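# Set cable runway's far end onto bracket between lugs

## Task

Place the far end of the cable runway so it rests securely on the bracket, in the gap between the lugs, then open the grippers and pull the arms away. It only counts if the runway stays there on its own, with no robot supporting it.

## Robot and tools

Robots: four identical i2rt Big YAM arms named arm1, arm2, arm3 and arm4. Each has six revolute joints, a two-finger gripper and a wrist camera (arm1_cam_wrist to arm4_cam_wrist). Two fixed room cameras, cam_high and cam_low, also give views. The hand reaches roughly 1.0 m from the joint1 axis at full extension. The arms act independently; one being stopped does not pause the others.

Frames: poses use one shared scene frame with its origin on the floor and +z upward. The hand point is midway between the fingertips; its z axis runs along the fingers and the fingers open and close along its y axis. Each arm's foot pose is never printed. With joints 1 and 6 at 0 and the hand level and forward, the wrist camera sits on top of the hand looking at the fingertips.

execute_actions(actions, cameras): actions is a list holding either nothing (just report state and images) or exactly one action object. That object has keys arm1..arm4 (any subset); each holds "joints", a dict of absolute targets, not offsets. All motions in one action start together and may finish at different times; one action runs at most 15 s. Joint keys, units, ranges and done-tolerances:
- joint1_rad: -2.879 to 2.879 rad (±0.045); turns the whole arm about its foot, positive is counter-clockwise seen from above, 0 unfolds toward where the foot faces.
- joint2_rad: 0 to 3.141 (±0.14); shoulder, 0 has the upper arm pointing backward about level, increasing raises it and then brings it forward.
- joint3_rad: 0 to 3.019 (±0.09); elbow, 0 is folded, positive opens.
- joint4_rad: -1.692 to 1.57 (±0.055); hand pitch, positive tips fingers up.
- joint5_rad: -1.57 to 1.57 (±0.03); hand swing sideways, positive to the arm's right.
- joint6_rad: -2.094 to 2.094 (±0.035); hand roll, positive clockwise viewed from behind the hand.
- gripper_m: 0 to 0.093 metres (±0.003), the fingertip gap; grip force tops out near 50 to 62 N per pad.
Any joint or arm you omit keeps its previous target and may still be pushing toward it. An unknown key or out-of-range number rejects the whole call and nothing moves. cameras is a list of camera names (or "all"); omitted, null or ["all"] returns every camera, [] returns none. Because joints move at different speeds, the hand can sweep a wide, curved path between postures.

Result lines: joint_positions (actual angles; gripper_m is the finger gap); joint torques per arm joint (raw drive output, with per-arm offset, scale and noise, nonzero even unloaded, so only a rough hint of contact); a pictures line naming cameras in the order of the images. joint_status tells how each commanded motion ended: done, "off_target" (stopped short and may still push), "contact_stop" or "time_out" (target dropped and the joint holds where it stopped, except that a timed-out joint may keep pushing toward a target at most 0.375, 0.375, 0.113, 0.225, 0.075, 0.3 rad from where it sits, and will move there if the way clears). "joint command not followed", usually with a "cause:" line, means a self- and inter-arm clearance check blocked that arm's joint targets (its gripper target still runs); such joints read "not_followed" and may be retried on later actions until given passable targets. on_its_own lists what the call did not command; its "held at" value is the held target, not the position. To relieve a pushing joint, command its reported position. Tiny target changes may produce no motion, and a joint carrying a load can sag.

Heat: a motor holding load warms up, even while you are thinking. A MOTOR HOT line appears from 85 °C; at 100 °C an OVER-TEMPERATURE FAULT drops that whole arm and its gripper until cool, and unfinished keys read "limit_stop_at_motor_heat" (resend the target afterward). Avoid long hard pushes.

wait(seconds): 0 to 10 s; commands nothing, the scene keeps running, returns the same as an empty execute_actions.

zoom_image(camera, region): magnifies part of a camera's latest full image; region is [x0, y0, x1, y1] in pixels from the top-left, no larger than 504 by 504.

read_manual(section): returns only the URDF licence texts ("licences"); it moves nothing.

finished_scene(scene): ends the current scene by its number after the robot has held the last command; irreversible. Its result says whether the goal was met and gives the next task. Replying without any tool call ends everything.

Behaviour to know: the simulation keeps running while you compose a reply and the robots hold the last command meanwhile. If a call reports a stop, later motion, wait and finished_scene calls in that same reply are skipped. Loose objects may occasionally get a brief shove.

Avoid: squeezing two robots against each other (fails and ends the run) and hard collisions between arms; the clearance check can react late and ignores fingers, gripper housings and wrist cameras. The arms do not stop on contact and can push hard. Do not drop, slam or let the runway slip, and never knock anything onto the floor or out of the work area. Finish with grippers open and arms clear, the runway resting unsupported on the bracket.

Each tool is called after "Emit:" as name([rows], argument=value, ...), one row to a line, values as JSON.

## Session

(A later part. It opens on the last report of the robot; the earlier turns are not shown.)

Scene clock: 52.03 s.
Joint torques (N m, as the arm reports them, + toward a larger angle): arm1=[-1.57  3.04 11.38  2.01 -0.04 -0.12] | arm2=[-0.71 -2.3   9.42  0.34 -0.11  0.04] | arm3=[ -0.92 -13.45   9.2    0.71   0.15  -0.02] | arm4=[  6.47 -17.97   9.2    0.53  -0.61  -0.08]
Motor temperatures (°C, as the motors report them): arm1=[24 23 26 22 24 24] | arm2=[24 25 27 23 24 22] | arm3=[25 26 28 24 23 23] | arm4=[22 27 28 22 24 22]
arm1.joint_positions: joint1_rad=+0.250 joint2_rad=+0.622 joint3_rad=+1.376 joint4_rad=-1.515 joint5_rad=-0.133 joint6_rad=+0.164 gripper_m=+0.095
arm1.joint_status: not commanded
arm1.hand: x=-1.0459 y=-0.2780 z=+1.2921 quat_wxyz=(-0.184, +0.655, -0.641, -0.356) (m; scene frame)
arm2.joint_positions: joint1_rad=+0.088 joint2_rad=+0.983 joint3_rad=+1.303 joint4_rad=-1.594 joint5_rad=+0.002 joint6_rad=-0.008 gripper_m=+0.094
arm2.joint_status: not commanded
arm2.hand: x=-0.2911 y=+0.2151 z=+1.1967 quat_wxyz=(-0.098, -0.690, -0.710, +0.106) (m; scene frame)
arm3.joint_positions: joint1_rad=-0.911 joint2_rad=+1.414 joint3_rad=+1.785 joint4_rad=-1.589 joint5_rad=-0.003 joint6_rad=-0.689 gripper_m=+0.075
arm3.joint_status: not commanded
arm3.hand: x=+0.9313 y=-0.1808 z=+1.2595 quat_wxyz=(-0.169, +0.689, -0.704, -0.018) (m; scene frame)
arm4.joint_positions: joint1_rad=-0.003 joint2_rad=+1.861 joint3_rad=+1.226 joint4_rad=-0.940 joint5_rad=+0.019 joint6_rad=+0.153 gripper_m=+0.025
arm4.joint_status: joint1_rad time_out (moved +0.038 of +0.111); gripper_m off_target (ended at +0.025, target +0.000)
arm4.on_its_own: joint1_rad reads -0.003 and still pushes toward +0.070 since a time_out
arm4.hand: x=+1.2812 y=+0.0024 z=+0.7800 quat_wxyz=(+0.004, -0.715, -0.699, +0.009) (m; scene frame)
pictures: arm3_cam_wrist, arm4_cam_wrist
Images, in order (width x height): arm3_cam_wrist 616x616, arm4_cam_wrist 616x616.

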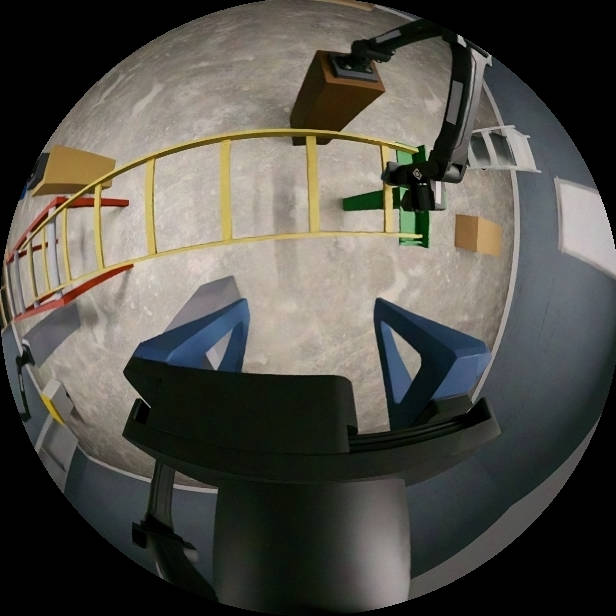

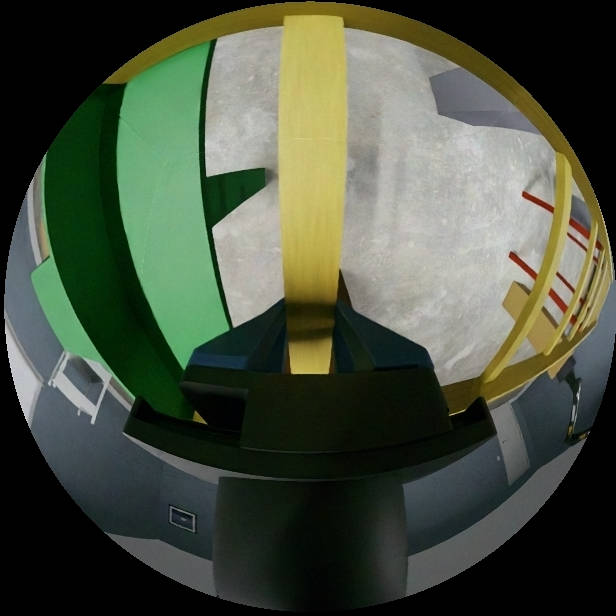

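Emit:
execute_actions([
  {"arm4":{"joints":{"joint1_rad":-0.01,"gripper_m":0.05}}},
], cameras=[])

Emit:
execute_actions([
  {"arm4":{"joints":{"joint2_rad":0.9}}},
], cameras=["cam_low","arm3_cam_wrist"])

Scene clock: 53.13 s.
Joint torques (N m, as the arm reports them, + toward a larger angle): arm1=[-1.59  3.06 11.38  2.01 -0.04 -0.12] | arm2=[-1.11 -2.91  9.36  0.14 -0.1   0.06] | arm3=[ -0.79 -13.68   9.27   0.87   0.13  -0.01] | arm4=[ -0.42 -17.52   9.09   0.76  -0.08  -0.11]
Motor temperatures (°C, as the motors report them): arm1=[24 23 26 22 24 24] | arm2=[24 25 27 23 24 22] | arm3=[25 26 28 24 23 23] | arm4=[22 27 28 22 24 22]
arm1.joint_positions: joint1_rad=+0.250 joint2_rad=+0.622 joint3_rad=+1.376 joint4_rad=-1.515 joint5_rad=-0.133 joint6_rad=+0.164 gripper_m=+0.095
arm1.joint_status: not commanded
arm1.hand: x=-1.0459 y=-0.2780 z=+1.2921 quat_wxyz=(-0.184, +0.655, -0.641, -0.356) (m; scene frame)
arm2.joint_positions: joint1_rad=+0.088 joint2_rad=+0.983 joint3_rad=+1.303 joint4_rad=-1.594 joint5_rad=+0.002 joint6_rad=-0.008 gripper_m=+0.094
arm2.joint_status: not commanded
arm2.hand: x=-0.2911 y=+0.2151 z=+1.1967 quat_wxyz=(-0.098, -0.690, -0.710, +0.106) (m; scene frame)
arm3.joint_positions: joint1_rad=-0.911 joint2_rad=+1.414 joint3_rad=+1.785 joint4_rad=-1.589 joint5_rad=-0.003 joint6_rad=-0.689 gripper_m=+0.075
arm3.joint_status: not commanded
arm3.hand: x=+0.9313 y=-0.1808 z=+1.2595 quat_wxyz=(-0.169, +0.689, -0.704, -0.018) (m; scene frame)
arm4.joint_positions: joint1_rad=-0.002 joint2_rad=+1.861 joint3_rad=+1.226 joint4_rad=-0.940 joint5_rad=+0.003 joint6_rad=+0.153 gripper_m=+0.050
arm4.joint_status: all done
arm4.hand: x=+1.2841 y=+0.0028 z=+0.7800 quat_wxyz=(-0.001, -0.715, -0.699, +0.003) (m; scene frame)
pictures: none
No camera images: the call's "cameras" was empty. Leave "cameras" out to get every camera's image.

Scene clock: 54.63 s.
Joint torques (N m, as the arm reports them, + toward a larger angle): arm1=[-1.59  2.99 11.39  2.01 -0.04 -0.13] | arm2=[-0.51 -2.25  9.34  0.38 -0.1   0.09] | arm3=[ -0.81 -13.73   9.23   0.74   0.12  -0.01] | arm4=[ 0.17 -3.58 11.94  1.96 -0.04 -0.14]
Motor temperatures (°C, as the motors report them): arm1=[24 23 26 22 24 24] | arm2=[24 25 27 23 24 22] | arm3=[25 26 28 24 23 23] | arm4=[22 27 28 22 24 22]
arm1.joint_positions: joint1_rad=+0.250 joint2_rad=+0.622 joint3_rad=+1.376 joint4_rad=-1.515 joint5_rad=-0.133 joint6_rad=+0.164 gripper_m=+0.095
arm1.joint_status: not commanded
arm1.hand: x=-1.0459 y=-0.2780 z=+1.2921 quat_wxyz=(-0.184, +0.655, -0.641, -0.356) (m; scene frame)
arm2.joint_positions: joint1_rad=+0.088 joint2_rad=+0.983 joint3_rad=+1.303 joint4_rad=-1.594 joint5_rad=+0.002 joint6_rad=-0.008 gripper_m=+0.094
arm2.joint_status: not commanded
arm2.hand: x=-0.2911 y=+0.2151 z=+1.1967 quat_wxyz=(-0.098, -0.690, -0.710, +0.106) (m; scene frame)
arm3.joint_positions: joint1_rad=-0.911 joint2_rad=+1.414 joint3_rad=+1.785 joint4_rad=-1.589 joint5_rad=-0.003 joint6_rad=-0.689 gripper_m=+0.075
arm3.joint_status: not commanded
arm3.hand: x=+0.9313 y=-0.1808 z=+1.2595 quat_wxyz=(-0.169, +0.689, -0.704, -0.018) (m; scene frame)
arm4.joint_positions: joint1_rad=-0.002 joint2_rad=+0.890 joint3_rad=+1.226 joint4_rad=-0.940 joint5_rad=+0.003 joint6_rad=+0.153 gripper_m=+0.050
arm4.joint_status: all done
arm4.hand: x=+1.2705 y=+0.1087 z=+1.2313 quat_wxyz=(-0.374, -0.632, -0.617, +0.283) (m; scene frame)
pictures: arm3_cam_wrist, cam_low
Images, in order (width x height): arm3_cam_wrist 616x616, cam_low 504x504.

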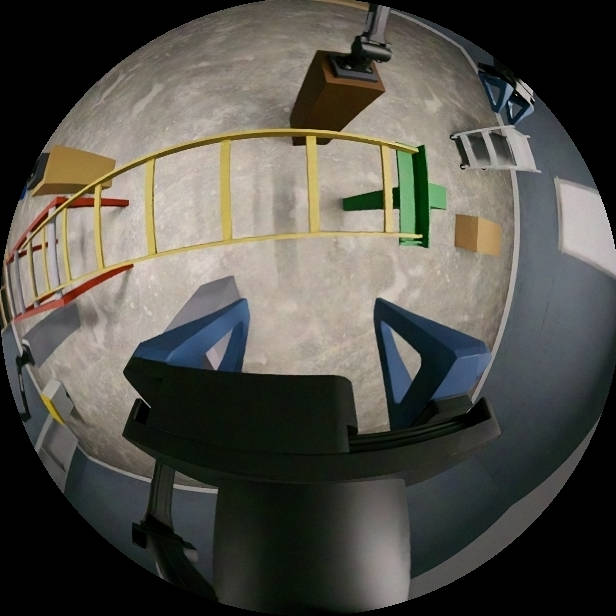

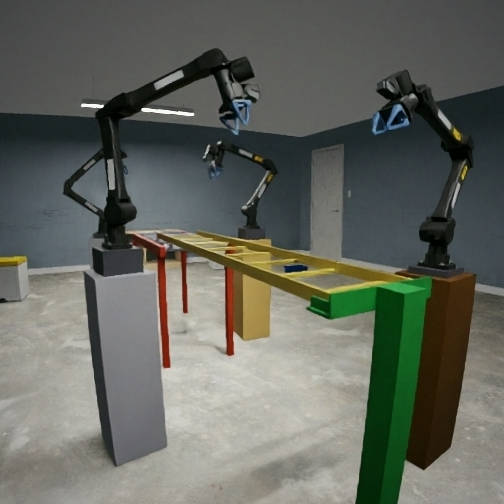

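Emit:
finished_scene(scene=1)

The scene is finished: the task was done.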